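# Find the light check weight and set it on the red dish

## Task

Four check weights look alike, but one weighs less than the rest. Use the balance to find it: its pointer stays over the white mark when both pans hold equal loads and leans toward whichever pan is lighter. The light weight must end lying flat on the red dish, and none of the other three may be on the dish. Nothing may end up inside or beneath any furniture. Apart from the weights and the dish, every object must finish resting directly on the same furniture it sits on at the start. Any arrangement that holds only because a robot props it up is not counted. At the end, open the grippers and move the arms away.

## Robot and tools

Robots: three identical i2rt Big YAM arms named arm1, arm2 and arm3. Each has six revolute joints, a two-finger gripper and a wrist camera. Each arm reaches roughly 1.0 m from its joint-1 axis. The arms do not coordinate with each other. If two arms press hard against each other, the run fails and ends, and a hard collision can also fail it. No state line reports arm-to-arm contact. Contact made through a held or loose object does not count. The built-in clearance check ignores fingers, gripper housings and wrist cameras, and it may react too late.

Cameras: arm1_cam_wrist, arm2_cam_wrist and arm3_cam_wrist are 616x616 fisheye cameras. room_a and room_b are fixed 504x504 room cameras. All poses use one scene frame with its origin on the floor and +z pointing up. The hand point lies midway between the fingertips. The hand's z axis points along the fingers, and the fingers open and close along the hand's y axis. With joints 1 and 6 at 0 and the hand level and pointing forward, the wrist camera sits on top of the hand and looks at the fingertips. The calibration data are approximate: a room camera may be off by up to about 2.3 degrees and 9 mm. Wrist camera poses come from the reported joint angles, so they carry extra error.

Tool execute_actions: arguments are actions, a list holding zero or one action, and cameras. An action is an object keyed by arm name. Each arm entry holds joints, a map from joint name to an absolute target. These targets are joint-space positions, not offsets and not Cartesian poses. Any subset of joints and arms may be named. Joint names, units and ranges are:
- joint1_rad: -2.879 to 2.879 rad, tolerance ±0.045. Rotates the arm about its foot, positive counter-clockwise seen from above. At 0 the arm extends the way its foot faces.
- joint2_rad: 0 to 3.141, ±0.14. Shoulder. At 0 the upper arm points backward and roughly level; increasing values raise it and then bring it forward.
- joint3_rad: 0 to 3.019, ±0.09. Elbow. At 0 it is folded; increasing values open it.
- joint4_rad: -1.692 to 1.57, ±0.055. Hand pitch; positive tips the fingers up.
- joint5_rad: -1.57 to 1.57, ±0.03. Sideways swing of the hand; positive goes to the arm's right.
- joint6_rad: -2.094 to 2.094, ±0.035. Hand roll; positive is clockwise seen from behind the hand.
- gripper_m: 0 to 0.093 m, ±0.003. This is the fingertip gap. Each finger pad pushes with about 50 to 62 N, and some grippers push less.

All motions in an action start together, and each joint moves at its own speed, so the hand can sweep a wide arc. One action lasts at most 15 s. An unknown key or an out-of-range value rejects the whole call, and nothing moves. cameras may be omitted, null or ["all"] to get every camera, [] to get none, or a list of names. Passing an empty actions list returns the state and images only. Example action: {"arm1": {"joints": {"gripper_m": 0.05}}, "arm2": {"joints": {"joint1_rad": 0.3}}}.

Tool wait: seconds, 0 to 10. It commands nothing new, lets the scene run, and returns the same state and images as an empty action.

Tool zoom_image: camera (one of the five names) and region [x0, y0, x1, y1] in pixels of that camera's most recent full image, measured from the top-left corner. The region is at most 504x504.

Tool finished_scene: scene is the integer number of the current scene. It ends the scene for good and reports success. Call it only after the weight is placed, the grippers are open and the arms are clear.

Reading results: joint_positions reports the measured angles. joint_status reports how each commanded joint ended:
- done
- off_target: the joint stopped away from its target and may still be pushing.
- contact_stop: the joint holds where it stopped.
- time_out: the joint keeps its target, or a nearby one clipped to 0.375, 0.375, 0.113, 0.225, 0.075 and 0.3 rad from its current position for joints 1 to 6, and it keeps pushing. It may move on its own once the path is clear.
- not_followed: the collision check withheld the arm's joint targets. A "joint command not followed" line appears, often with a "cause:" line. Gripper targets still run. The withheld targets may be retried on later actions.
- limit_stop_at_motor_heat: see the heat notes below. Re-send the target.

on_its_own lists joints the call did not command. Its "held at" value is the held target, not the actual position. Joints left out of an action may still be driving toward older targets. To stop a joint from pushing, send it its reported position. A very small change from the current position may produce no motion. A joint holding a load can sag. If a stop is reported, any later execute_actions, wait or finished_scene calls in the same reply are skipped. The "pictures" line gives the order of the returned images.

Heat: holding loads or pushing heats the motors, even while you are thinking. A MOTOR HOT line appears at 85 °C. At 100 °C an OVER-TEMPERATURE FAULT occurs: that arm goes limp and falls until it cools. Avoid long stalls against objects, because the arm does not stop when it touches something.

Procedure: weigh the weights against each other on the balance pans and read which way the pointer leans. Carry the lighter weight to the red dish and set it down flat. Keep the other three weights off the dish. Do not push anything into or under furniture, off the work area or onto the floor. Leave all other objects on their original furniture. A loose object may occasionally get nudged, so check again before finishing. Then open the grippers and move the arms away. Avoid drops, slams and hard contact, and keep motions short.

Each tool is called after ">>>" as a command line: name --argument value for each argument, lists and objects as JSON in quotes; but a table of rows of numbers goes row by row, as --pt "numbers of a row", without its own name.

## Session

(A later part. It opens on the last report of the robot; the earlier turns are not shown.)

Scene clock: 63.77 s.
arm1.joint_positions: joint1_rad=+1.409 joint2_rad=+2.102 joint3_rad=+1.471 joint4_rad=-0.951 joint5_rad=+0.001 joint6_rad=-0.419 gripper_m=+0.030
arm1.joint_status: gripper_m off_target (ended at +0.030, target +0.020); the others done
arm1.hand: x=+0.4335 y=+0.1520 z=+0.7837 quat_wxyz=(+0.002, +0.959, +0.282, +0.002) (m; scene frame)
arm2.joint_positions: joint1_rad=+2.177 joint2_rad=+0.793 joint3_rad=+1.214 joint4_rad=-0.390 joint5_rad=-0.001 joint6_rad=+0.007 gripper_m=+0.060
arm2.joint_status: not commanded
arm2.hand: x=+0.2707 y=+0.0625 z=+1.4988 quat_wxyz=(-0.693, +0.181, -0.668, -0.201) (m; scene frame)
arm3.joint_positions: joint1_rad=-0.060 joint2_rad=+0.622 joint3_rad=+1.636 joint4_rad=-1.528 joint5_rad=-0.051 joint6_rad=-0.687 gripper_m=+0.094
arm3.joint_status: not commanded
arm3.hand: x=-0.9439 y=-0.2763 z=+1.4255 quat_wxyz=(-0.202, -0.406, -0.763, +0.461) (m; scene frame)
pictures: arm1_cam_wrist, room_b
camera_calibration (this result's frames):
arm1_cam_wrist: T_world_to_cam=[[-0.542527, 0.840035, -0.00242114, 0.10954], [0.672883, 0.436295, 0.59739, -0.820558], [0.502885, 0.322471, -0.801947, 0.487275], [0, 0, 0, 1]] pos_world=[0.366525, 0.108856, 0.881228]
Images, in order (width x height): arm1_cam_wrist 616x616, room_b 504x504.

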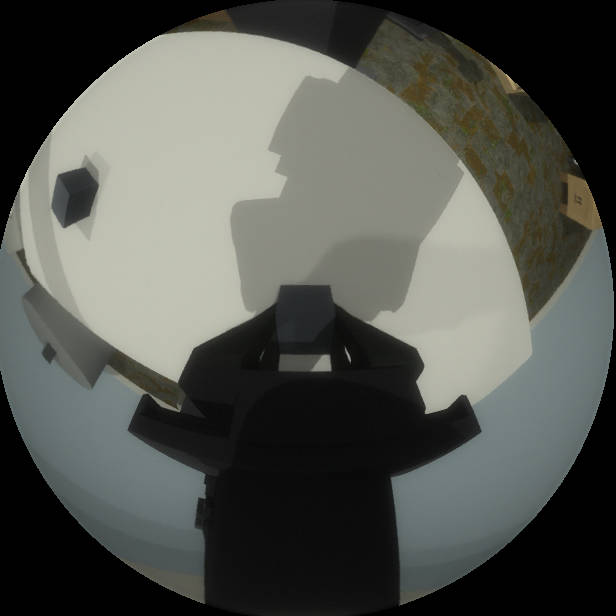

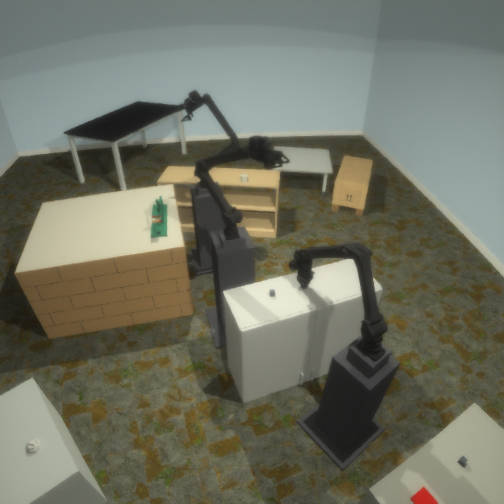

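>>> execute_actions --actions '[{"arm1": {"joints": {"joint1_rad": 0.2, "joint2_rad": 1.95, "joint3_rad": 1.6, "joint6_rad": -0.2}}}]' --cameras '["arm1_cam_wrist", "room_a"]'

Scene clock: 66.80 s.
arm1.joint_positions: joint1_rad=+0.189 joint2_rad=+1.961 joint3_rad=+1.588 joint4_rad=-0.937 joint5_rad=+0.003 joint6_rad=-0.212 gripper_m=+0.030
arm1.joint_status: all done
arm1.hand: x=+0.6948 y=+0.8076 z=+0.9055 quat_wxyz=(-0.075, +0.902, -0.413, -0.105) (m; scene frame)
arm2.joint_positions: joint1_rad=+2.177 joint2_rad=+0.793 joint3_rad=+1.214 joint4_rad=-0.390 joint5_rad=-0.001 joint6_rad=+0.007 gripper_m=+0.060
arm2.joint_status: not commanded
arm2.hand: x=+0.2707 y=+0.0625 z=+1.4988 quat_wxyz=(-0.693, +0.181, -0.668, -0.201) (m; scene frame)
arm3.joint_positions: joint1_rad=-0.060 joint2_rad=+0.622 joint3_rad=+1.636 joint4_rad=-1.528 joint5_rad=-0.051 joint6_rad=-0.687 gripper_m=+0.094
arm3.joint_status: not commanded
arm3.hand: x=-0.9439 y=-0.2763 z=+1.4255 quat_wxyz=(-0.202, -0.406, -0.763, +0.461) (m; scene frame)
pictures: arm1_cam_wrist, room_a
camera_calibration (this result's frames):
arm1_cam_wrist: T_world_to_cam=[[0.758628, 0.649511, 0.0511841, -1.09786], [0.588816, -0.717121, 0.372872, -0.16194], [0.278889, -0.252733, -0.92647, 0.975117], [0, 0, 0, 1]] pos_world=[0.656267, 0.843382, 1.01999]
Images, in order (width x height): arm1_cam_wrist 616x616, room_a 504x504.

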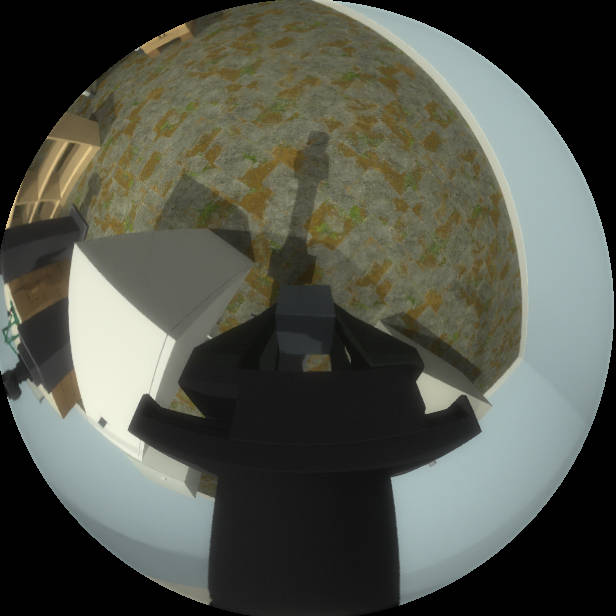

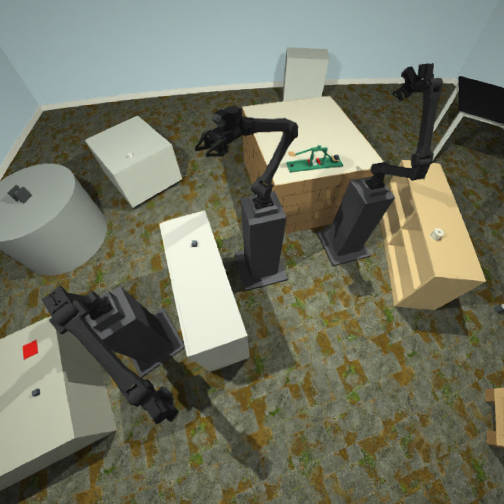

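>>> execute_actions --actions '[{"arm1": {"joints": {"joint1_rad": -1.885, "joint2_rad": 2.44, "joint3_rad": 1.705, "joint4_rad": -0.788}}}]' --cameras '["arm1_cam_wrist", "room_a", "room_b"]'

Scene clock: 69.27 s.
arm1.joint_positions: joint1_rad=-1.894 joint2_rad=+2.468 joint3_rad=+1.698 joint4_rad=-0.784 joint5_rad=+0.001 joint6_rad=-0.212 gripper_m=+0.030
arm1.joint_status: all done
arm1.hand: x=+1.6422 y=+0.2311 z=+0.6260 quat_wxyz=(-0.005, +0.101, -0.995, +0.004) (m; scene frame)
arm2.joint_positions: joint1_rad=+2.177 joint2_rad=+0.793 joint3_rad=+1.214 joint4_rad=-0.390 joint5_rad=-0.001 joint6_rad=+0.007 gripper_m=+0.060
arm2.joint_status: not commanded
arm2.hand: x=+0.2707 y=+0.0625 z=+1.4988 quat_wxyz=(-0.693, +0.181, -0.668, -0.201) (m; scene frame)
arm3.joint_positions: joint1_rad=-0.060 joint2_rad=+0.622 joint3_rad=+1.636 joint4_rad=-1.528 joint5_rad=-0.051 joint6_rad=-0.687 gripper_m=+0.094
arm3.joint_status: not commanded
arm3.hand: x=-0.9439 y=-0.2763 z=+1.4255 quat_wxyz=(-0.202, -0.406, -0.763, +0.461) (m; scene frame)
pictures: arm1_cam_wrist, room_a, room_b
camera_calibration (this result's frames):
arm1_cam_wrist: T_world_to_cam=[[0.202846, -0.979155, 0.0104918, -0.113298], [-0.793068, -0.157992, 0.588287, 0.976198], [-0.574366, -0.127652, -0.808584, 1.60474], [0, 0, 0, 1]] pos_world=[1.71888, 0.248143, 0.724468]
Images, in order (width x height): arm1_cam_wrist 616x616, room_a 504x504, room_b 504x504.

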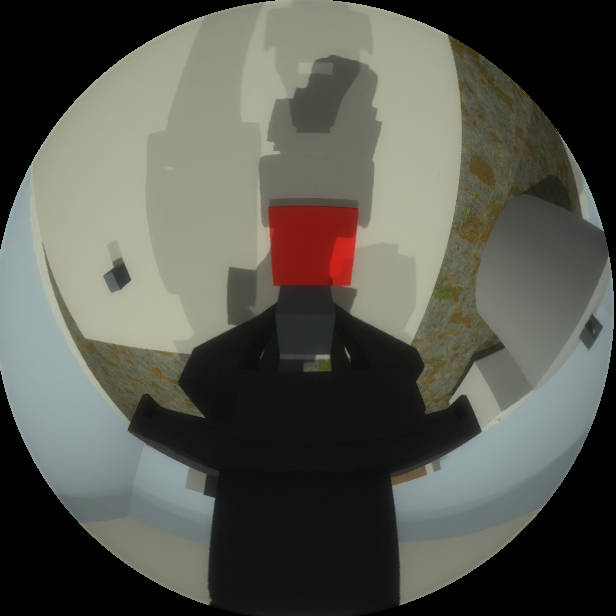

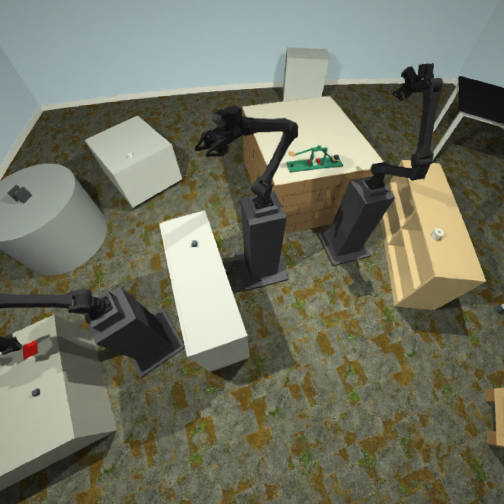

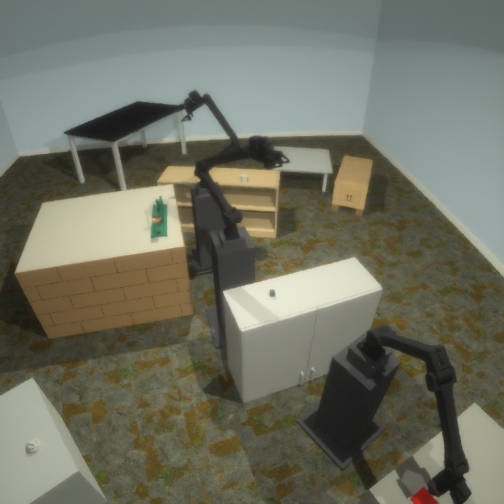

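>>> zoom_image --camera "arm1_cam_wrist" --region '[220, 180, 400, 320]'

>>> zoom_image --camera "arm1_cam_wrist" --region '[80, 230, 160, 310]'

Region (220, 180, 400, 320) of arm1_cam_wrist's 616x616 image, scaled by 2.800, with more detail than that image has.

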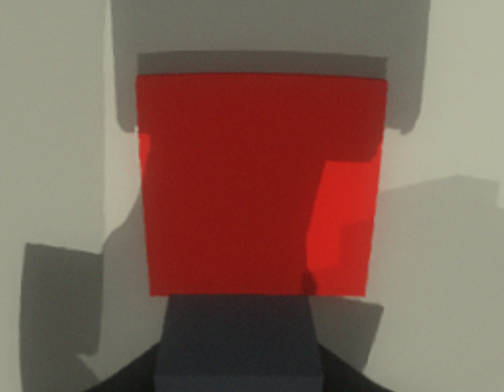

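Region (80, 230, 160, 310) of arm1_cam_wrist's 616x616 image, scaled by 6.300, with more detail than that image has.

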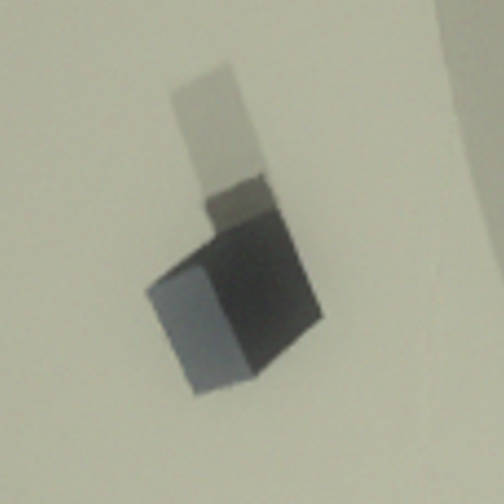

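>>> execute_actions --actions '[{"arm1": {"joints": {"joint1_rad": -1.912, "joint2_rad": 2.64, "joint3_rad": 1.85, "joint4_rad": -0.735}}}]' --cameras '["arm1_cam_wrist", "room_a"]'

Scene clock: 72.80 s.
arm1.joint_positions: joint1_rad=-1.898 joint2_rad=+2.657 joint3_rad=+1.825 joint4_rad=-0.738 joint5_rad=+0.001 joint6_rad=-0.212 gripper_m=+0.030
arm1.joint_status: all done
arm1.hand: x=+1.6489 y=+0.2276 z=+0.5423 quat_wxyz=(+0.003, +0.099, -0.995, +0.003) (m; scene frame)
arm2.joint_positions: joint1_rad=+2.177 joint2_rad=+0.793 joint3_rad=+1.214 joint4_rad=-0.390 joint5_rad=-0.001 joint6_rad=+0.007 gripper_m=+0.060
arm2.joint_status: not commanded
arm2.hand: x=+0.2707 y=+0.0625 z=+1.4988 quat_wxyz=(-0.693, +0.181, -0.668, -0.201) (m; scene frame)
arm3.joint_positions: joint1_rad=-0.060 joint2_rad=+0.622 joint3_rad=+1.636 joint4_rad=-1.528 joint5_rad=-0.051 joint6_rad=-0.687 gripper_m=+0.094
arm3.joint_status: not commanded
arm3.hand: x=-0.9439 y=-0.2763 z=+1.4255 quat_wxyz=(-0.202, -0.406, -0.763, +0.461) (m; scene frame)
pictures: arm1_cam_wrist, room_a
camera_calibration (this result's frames):
arm1_cam_wrist: T_world_to_cam=[[0.198422, -0.980091, 0.00712224, -0.107831], [-0.784284, -0.154414, 0.600879, 1.00814], [-0.587816, -0.124814, -0.799308, 1.55696], [0, 0, 0, 1]] pos_world=[1.72727, 0.244317, 0.639486]
Images, in order (width x height): arm1_cam_wrist 616x616, room_a 504x504.

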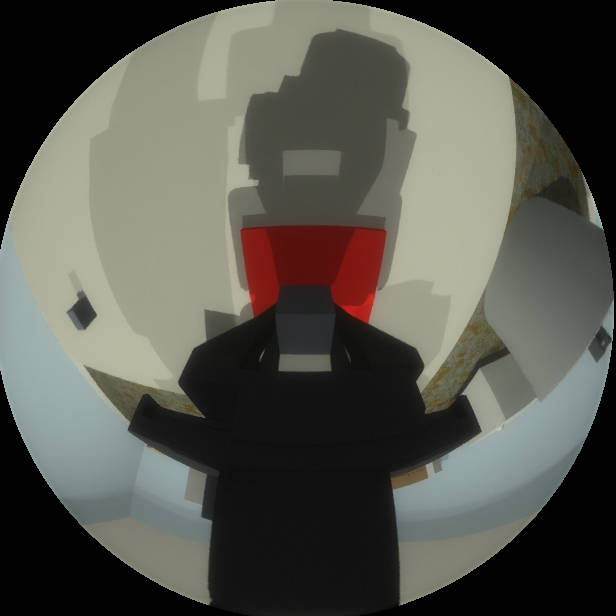

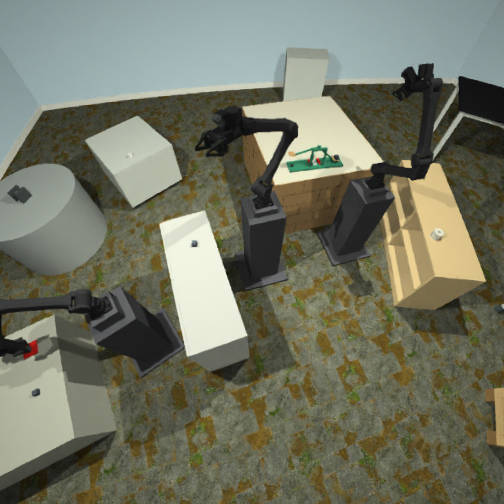

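>>> execute_actions --actions '[]' --cameras '["arm1_cam_wrist", "room_a", "room_b"]'

Scene clock: 73.63 s.
arm1.joint_positions: joint1_rad=-1.898 joint2_rad=+2.657 joint3_rad=+1.825 joint4_rad=-0.738 joint5_rad=+0.001 joint6_rad=-0.212 gripper_m=+0.030
arm1.joint_status: all done
arm1.hand: x=+1.6489 y=+0.2276 z=+0.5423 quat_wxyz=(+0.003, +0.099, -0.995, +0.003) (m; scene frame)
arm2.joint_positions: joint1_rad=+2.177 joint2_rad=+0.793 joint3_rad=+1.214 joint4_rad=-0.390 joint5_rad=-0.001 joint6_rad=+0.007 gripper_m=+0.060
arm2.joint_status: not commanded
arm2.hand: x=+0.2707 y=+0.0625 z=+1.4988 quat_wxyz=(-0.693, +0.181, -0.668, -0.201) (m; scene frame)
arm3.joint_positions: joint1_rad=-0.060 joint2_rad=+0.622 joint3_rad=+1.636 joint4_rad=-1.528 joint5_rad=-0.051 joint6_rad=-0.687 gripper_m=+0.094
arm3.joint_status: not commanded
arm3.hand: x=-0.9439 y=-0.2763 z=+1.4255 quat_wxyz=(-0.202, -0.406, -0.763, +0.461) (m; scene frame)
pictures: arm1_cam_wrist, room_a, room_b
camera_calibration (this result's frames):
arm1_cam_wrist: T_world_to_cam=[[0.198422, -0.980091, 0.00712224, -0.107831], [-0.784284, -0.154414, 0.600879, 1.00814], [-0.587816, -0.124814, -0.799308, 1.55696], [0, 0, 0, 1]] pos_world=[1.72727, 0.244317, 0.639486]
Images, in order (width x height): arm1_cam_wrist 616x616, room_a 504x504, room_b 504x504.

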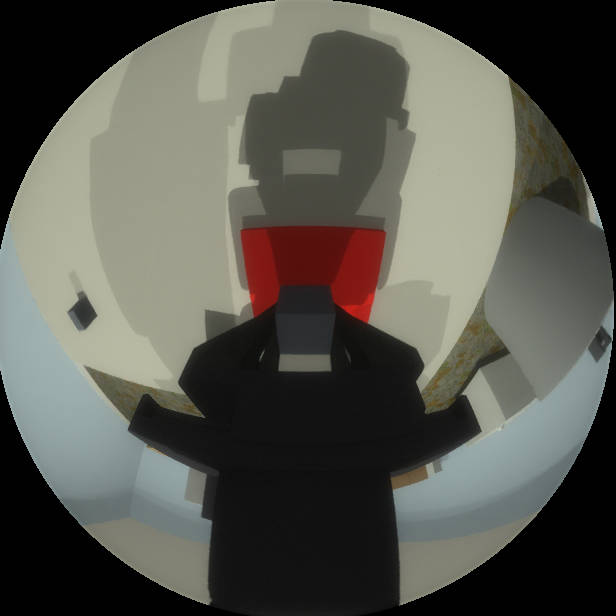

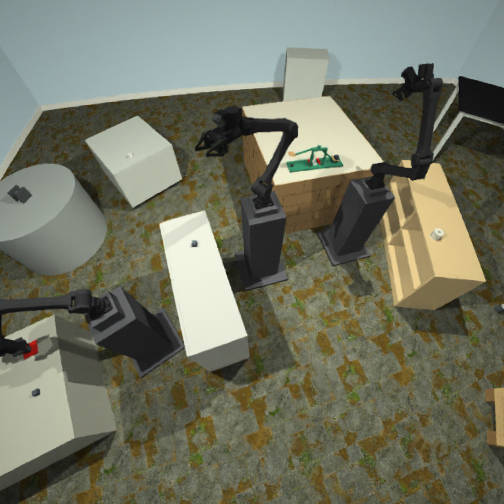

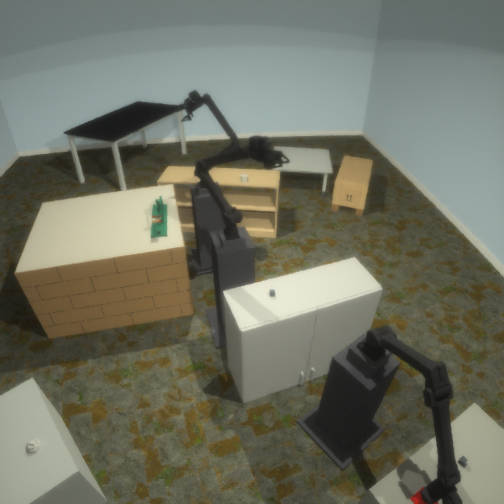

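>>> execute_actions --actions '[{"arm1": {"joints": {"joint2_rad": 2.69, "joint4_rad": -0.712}}}]' --cameras '["arm1_cam_wrist"]'

Scene clock: 74.70 s.
arm1.joint_positions: joint1_rad=-1.899 joint2_rad=+2.677 joint3_rad=+1.826 joint4_rad=-0.720 joint5_rad=+0.001 joint6_rad=-0.211 gripper_m=+0.030
arm1.joint_status: all done
arm1.hand: x=+1.6450 y=+0.2272 z=+0.5300 quat_wxyz=(+0.004, +0.098, -0.995, +0.002) (m; scene frame)
arm2.joint_positions: joint1_rad=+2.177 joint2_rad=+0.793 joint3_rad=+1.214 joint4_rad=-0.390 joint5_rad=-0.001 joint6_rad=+0.007 gripper_m=+0.060
arm2.joint_status: not commanded
arm2.hand: x=+0.2707 y=+0.0625 z=+1.4988 quat_wxyz=(-0.693, +0.181, -0.668, -0.201) (m; scene frame)
arm3.joint_positions: joint1_rad=-0.060 joint2_rad=+0.622 joint3_rad=+1.636 joint4_rad=-1.528 joint5_rad=-0.051 joint6_rad=-0.687 gripper_m=+0.094
arm3.joint_status: not commanded
arm3.hand: x=-0.9439 y=-0.2763 z=+1.4255 quat_wxyz=(-0.202, -0.406, -0.763, +0.461) (m; scene frame)
pictures: arm1_cam_wrist
camera_calibration (this result's frames):
arm1_cam_wrist: T_world_to_cam=[[0.196927, -0.980397, 0.00635663, -0.104463], [-0.783381, -0.153449, 0.602301, 1.00993], [-0.589519, -0.123589, -0.798243, 1.54682], [0, 0, 0, 1]] pos_world=[1.72361, 0.243727, 0.627124]
Images, in order (width x height): arm1_cam_wrist 616x616.

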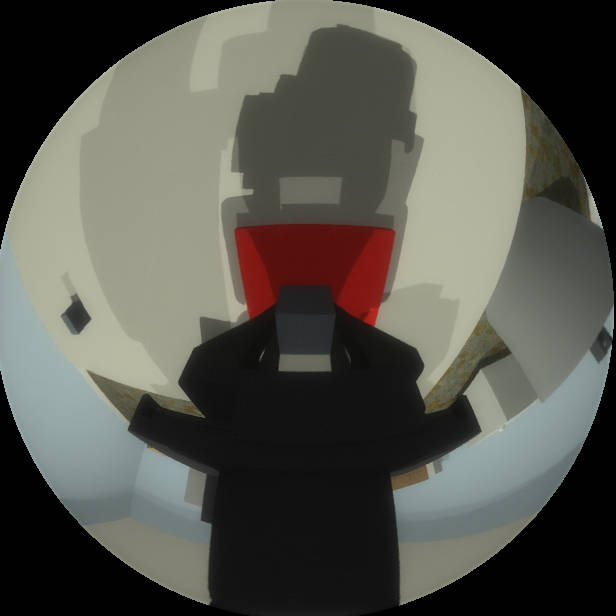

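>>> zoom_image --camera "arm1_cam_wrist" --region '[200, 200, 430, 390]'

Region (200, 200, 430, 390) of arm1_cam_wrist's 616x616 image, scaled by 2.191, with more detail than that image has; it fills the top 416 rows of this view, and the rest is white.

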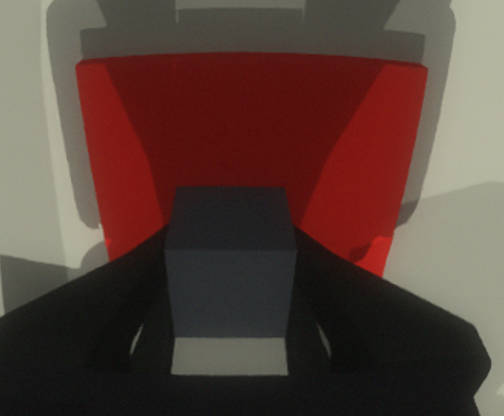

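>>> execute_actions --actions '[{"arm1": {"joints": {"joint2_rad": 2.705, "joint4_rad": -0.698}}}]' --cameras '["arm1_cam_wrist"]'

Scene clock: 76.80 s.
arm1.joint_positions: joint1_rad=-1.899 joint2_rad=+2.678 joint3_rad=+1.826 joint4_rad=-0.719 joint5_rad=+0.001 joint6_rad=-0.211 gripper_m=+0.030
arm1.joint_status: all done
arm1.hand: x=+1.6451 y=+0.2272 z=+0.5298 quat_wxyz=(+0.004, +0.098, -0.995, +0.002) (m; scene frame)
arm2.joint_positions: joint1_rad=+2.177 joint2_rad=+0.793 joint3_rad=+1.214 joint4_rad=-0.390 joint5_rad=-0.001 joint6_rad=+0.007 gripper_m=+0.060
arm2.joint_status: not commanded
arm2.hand: x=+0.2707 y=+0.0625 z=+1.4988 quat_wxyz=(-0.693, +0.181, -0.668, -0.201) (m; scene frame)
arm3.joint_positions: joint1_rad=-0.060 joint2_rad=+0.622 joint3_rad=+1.636 joint4_rad=-1.528 joint5_rad=-0.051 joint6_rad=-0.687 gripper_m=+0.094
arm3.joint_status: not commanded
arm3.hand: x=-0.9439 y=-0.2763 z=+1.4255 quat_wxyz=(-0.202, -0.406, -0.763, +0.461) (m; scene frame)
pictures: arm1_cam_wrist
camera_calibration (this result's frames):
arm1_cam_wrist: T_world_to_cam=[[0.196927, -0.980397, 0.00643742, -0.10451], [-0.783611, -0.153447, 0.602004, 1.01062], [-0.589215, -0.123595, -0.798467, 1.54627], [0, 0, 0, 1]] pos_world=[1.7236, 0.243726, 0.626917]
Images, in order (width x height): arm1_cam_wrist 616x616.

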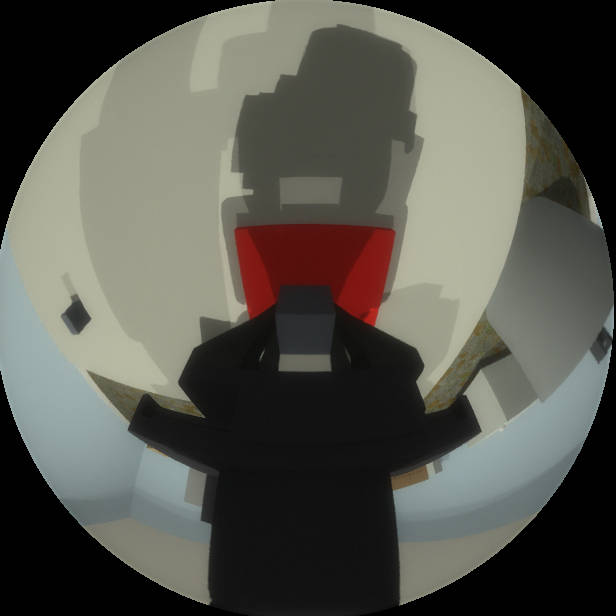

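>>> execute_actions --actions '[]' --cameras '["arm1_cam_wrist"]'

Scene clock: 76.90 s.
arm1.joint_positions: joint1_rad=-1.899 joint2_rad=+2.678 joint3_rad=+1.826 joint4_rad=-0.719 joint5_rad=+0.001 joint6_rad=-0.211 gripper_m=+0.030
arm1.joint_status: all done
arm1.hand: x=+1.6451 y=+0.2272 z=+0.5298 quat_wxyz=(+0.004, +0.098, -0.995, +0.002) (m; scene frame)
arm2.joint_positions: joint1_rad=+2.177 joint2_rad=+0.793 joint3_rad=+1.214 joint4_rad=-0.390 joint5_rad=-0.001 joint6_rad=+0.007 gripper_m=+0.060
arm2.joint_status: not commanded
arm2.hand: x=+0.2707 y=+0.0625 z=+1.4988 quat_wxyz=(-0.693, +0.181, -0.668, -0.201) (m; scene frame)
arm3.joint_positions: joint1_rad=-0.060 joint2_rad=+0.622 joint3_rad=+1.636 joint4_rad=-1.528 joint5_rad=-0.051 joint6_rad=-0.687 gripper_m=+0.094
arm3.joint_status: not commanded
arm3.hand: x=-0.9439 y=-0.2763 z=+1.4255 quat_wxyz=(-0.202, -0.406, -0.763, +0.461) (m; scene frame)
pictures: arm1_cam_wrist
camera_calibration (this result's frames):
arm1_cam_wrist: T_world_to_cam=[[0.196927, -0.980397, 0.00643742, -0.10451], [-0.783611, -0.153447, 0.602004, 1.01062], [-0.589215, -0.123595, -0.798467, 1.54627], [0, 0, 0, 1]] pos_world=[1.7236, 0.243726, 0.626917]
Images, in order (width x height): arm1_cam_wrist 616x616.

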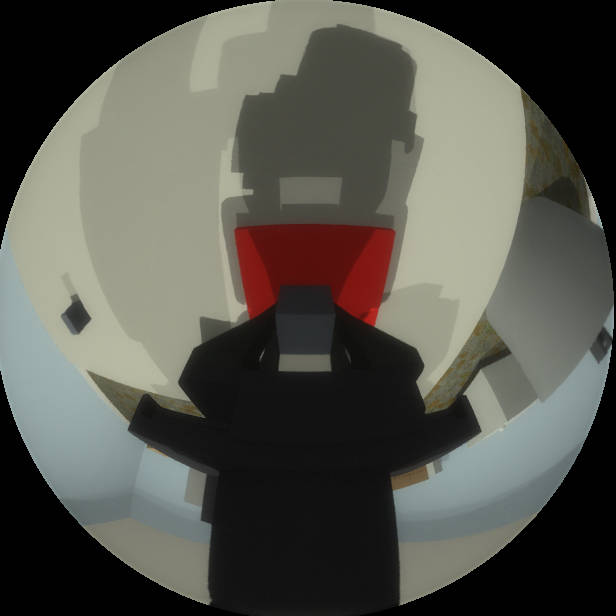

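>>> execute_actions --actions '[{"arm1": {"joints": {"joint2_rad": 2.678, "joint4_rad": -0.719, "gripper_m": 0.06}}}]' --cameras '["arm1_cam_wrist"]'

Scene clock: 77.90 s.
arm1.joint_positions: joint1_rad=-1.899 joint2_rad=+2.678 joint3_rad=+1.826 joint4_rad=-0.719 joint5_rad=+0.001 joint6_rad=-0.211 gripper_m=+0.060
arm1.joint_status: all done
arm1.hand: x=+1.6451 y=+0.2272 z=+0.5298 quat_wxyz=(+0.004, +0.098, -0.995, +0.002) (m; scene frame)
arm2.joint_positions: joint1_rad=+2.177 joint2_rad=+0.793 joint3_rad=+1.214 joint4_rad=-0.390 joint5_rad=-0.001 joint6_rad=+0.007 gripper_m=+0.060
arm2.joint_status: not commanded
arm2.hand: x=+0.2707 y=+0.0625 z=+1.4988 quat_wxyz=(-0.693, +0.181, -0.668, -0.201) (m; scene frame)
arm3.joint_positions: joint1_rad=-0.060 joint2_rad=+0.622 joint3_rad=+1.636 joint4_rad=-1.528 joint5_rad=-0.051 joint6_rad=-0.687 gripper_m=+0.094
arm3.joint_status: not commanded
arm3.hand: x=-0.9439 y=-0.2763 z=+1.4255 quat_wxyz=(-0.202, -0.406, -0.763, +0.461) (m; scene frame)
pictures: arm1_cam_wrist
camera_calibration (this result's frames):
arm1_cam_wrist: T_world_to_cam=[[0.196927, -0.980397, 0.00643742, -0.10451], [-0.783611, -0.153447, 0.602004, 1.01062], [-0.589215, -0.123595, -0.798467, 1.54627], [0, 0, 0, 1]] pos_world=[1.7236, 0.243726, 0.626917]
Images, in order (width x height): arm1_cam_wrist 616x616.

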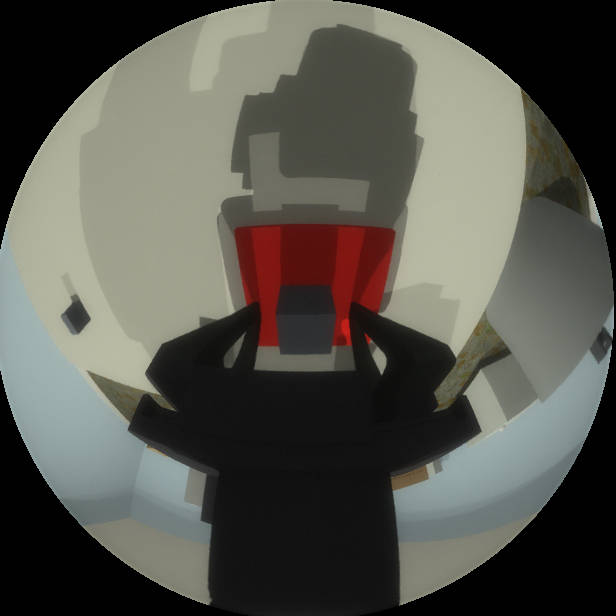

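>>> execute_actions --actions '[{"arm1": {"joints": {"joint2_rad": 2.2}}}]' --cameras '["arm1_cam_wrist", "room_a", "room_b"]'

Scene clock: 79.80 s.
arm1.joint_positions: joint1_rad=-1.899 joint2_rad=+2.197 joint3_rad=+1.834 joint4_rad=-0.719 joint5_rad=+0.001 joint6_rad=-0.211 gripper_m=+0.060
arm1.joint_status: all done
arm1.hand: x=+1.7763 y=+0.2269 z=+0.8676 quat_wxyz=(-0.237, +0.096, -0.966, +0.030) (m; scene frame)
arm2.joint_positions: joint1_rad=+2.177 joint2_rad=+0.793 joint3_rad=+1.214 joint4_rad=-0.390 joint5_rad=-0.001 joint6_rad=+0.007 gripper_m=+0.060
arm2.joint_status: not commanded
arm2.hand: x=+0.2707 y=+0.0625 z=+1.4988 quat_wxyz=(-0.693, +0.181, -0.668, -0.201) (m; scene frame)
arm3.joint_positions: joint1_rad=-0.060 joint2_rad=+0.622 joint3_rad=+1.636 joint4_rad=-1.528 joint5_rad=-0.051 joint6_rad=-0.687 gripper_m=+0.094
arm3.joint_status: not commanded
arm3.hand: x=-0.9439 y=-0.2763 z=+1.4255 quat_wxyz=(-0.202, -0.406, -0.763, +0.461) (m; scene frame)
pictures: arm1_cam_wrist, room_a, room_b
camera_calibration (this result's frames):
arm1_cam_wrist: T_world_to_cam=[[0.171477, -0.979503, 0.105681, -0.173884], [-0.974401, -0.152791, 0.164916, 1.62803], [-0.145388, -0.131255, -0.98063, 1.2647], [0, 0, 0, 1]] pos_world=[1.80004, 0.244425, 0.99009]
Images, in order (width x height): arm1_cam_wrist 616x616, room_a 504x504, room_b 504x504.

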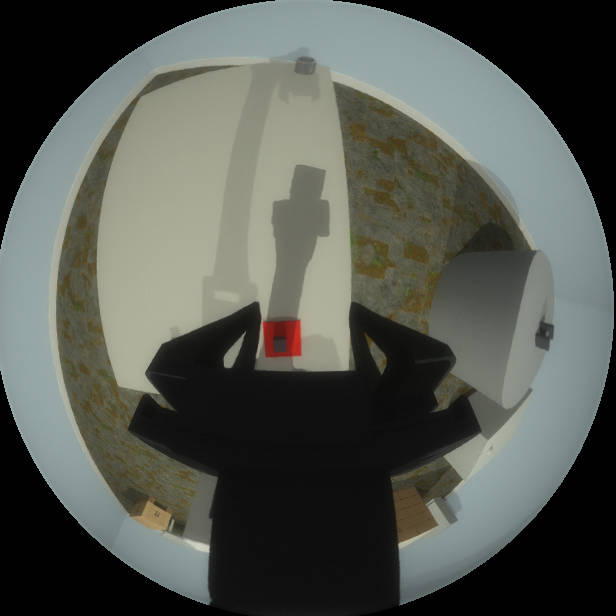

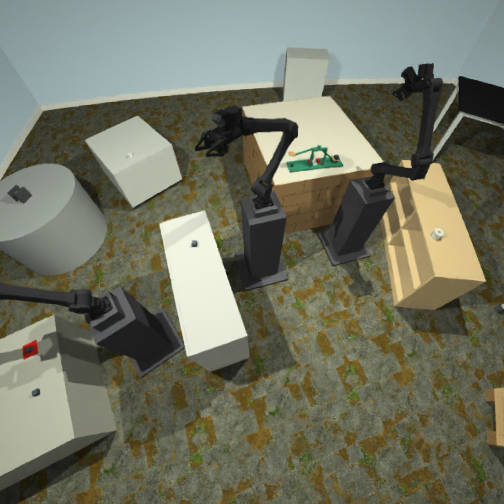

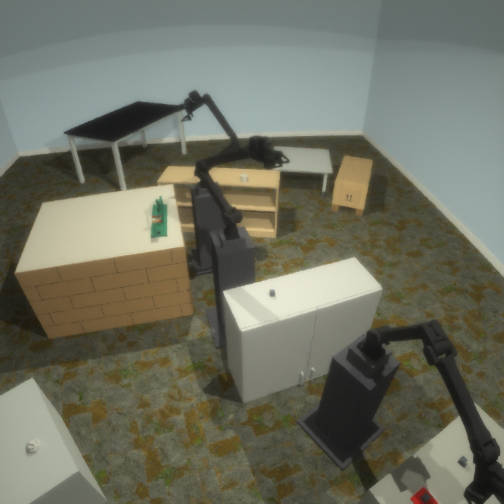

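The cube sits flat on the dish and the arm is clear.

>>> finished_scene --scene 1

The scene is finished: the task was done.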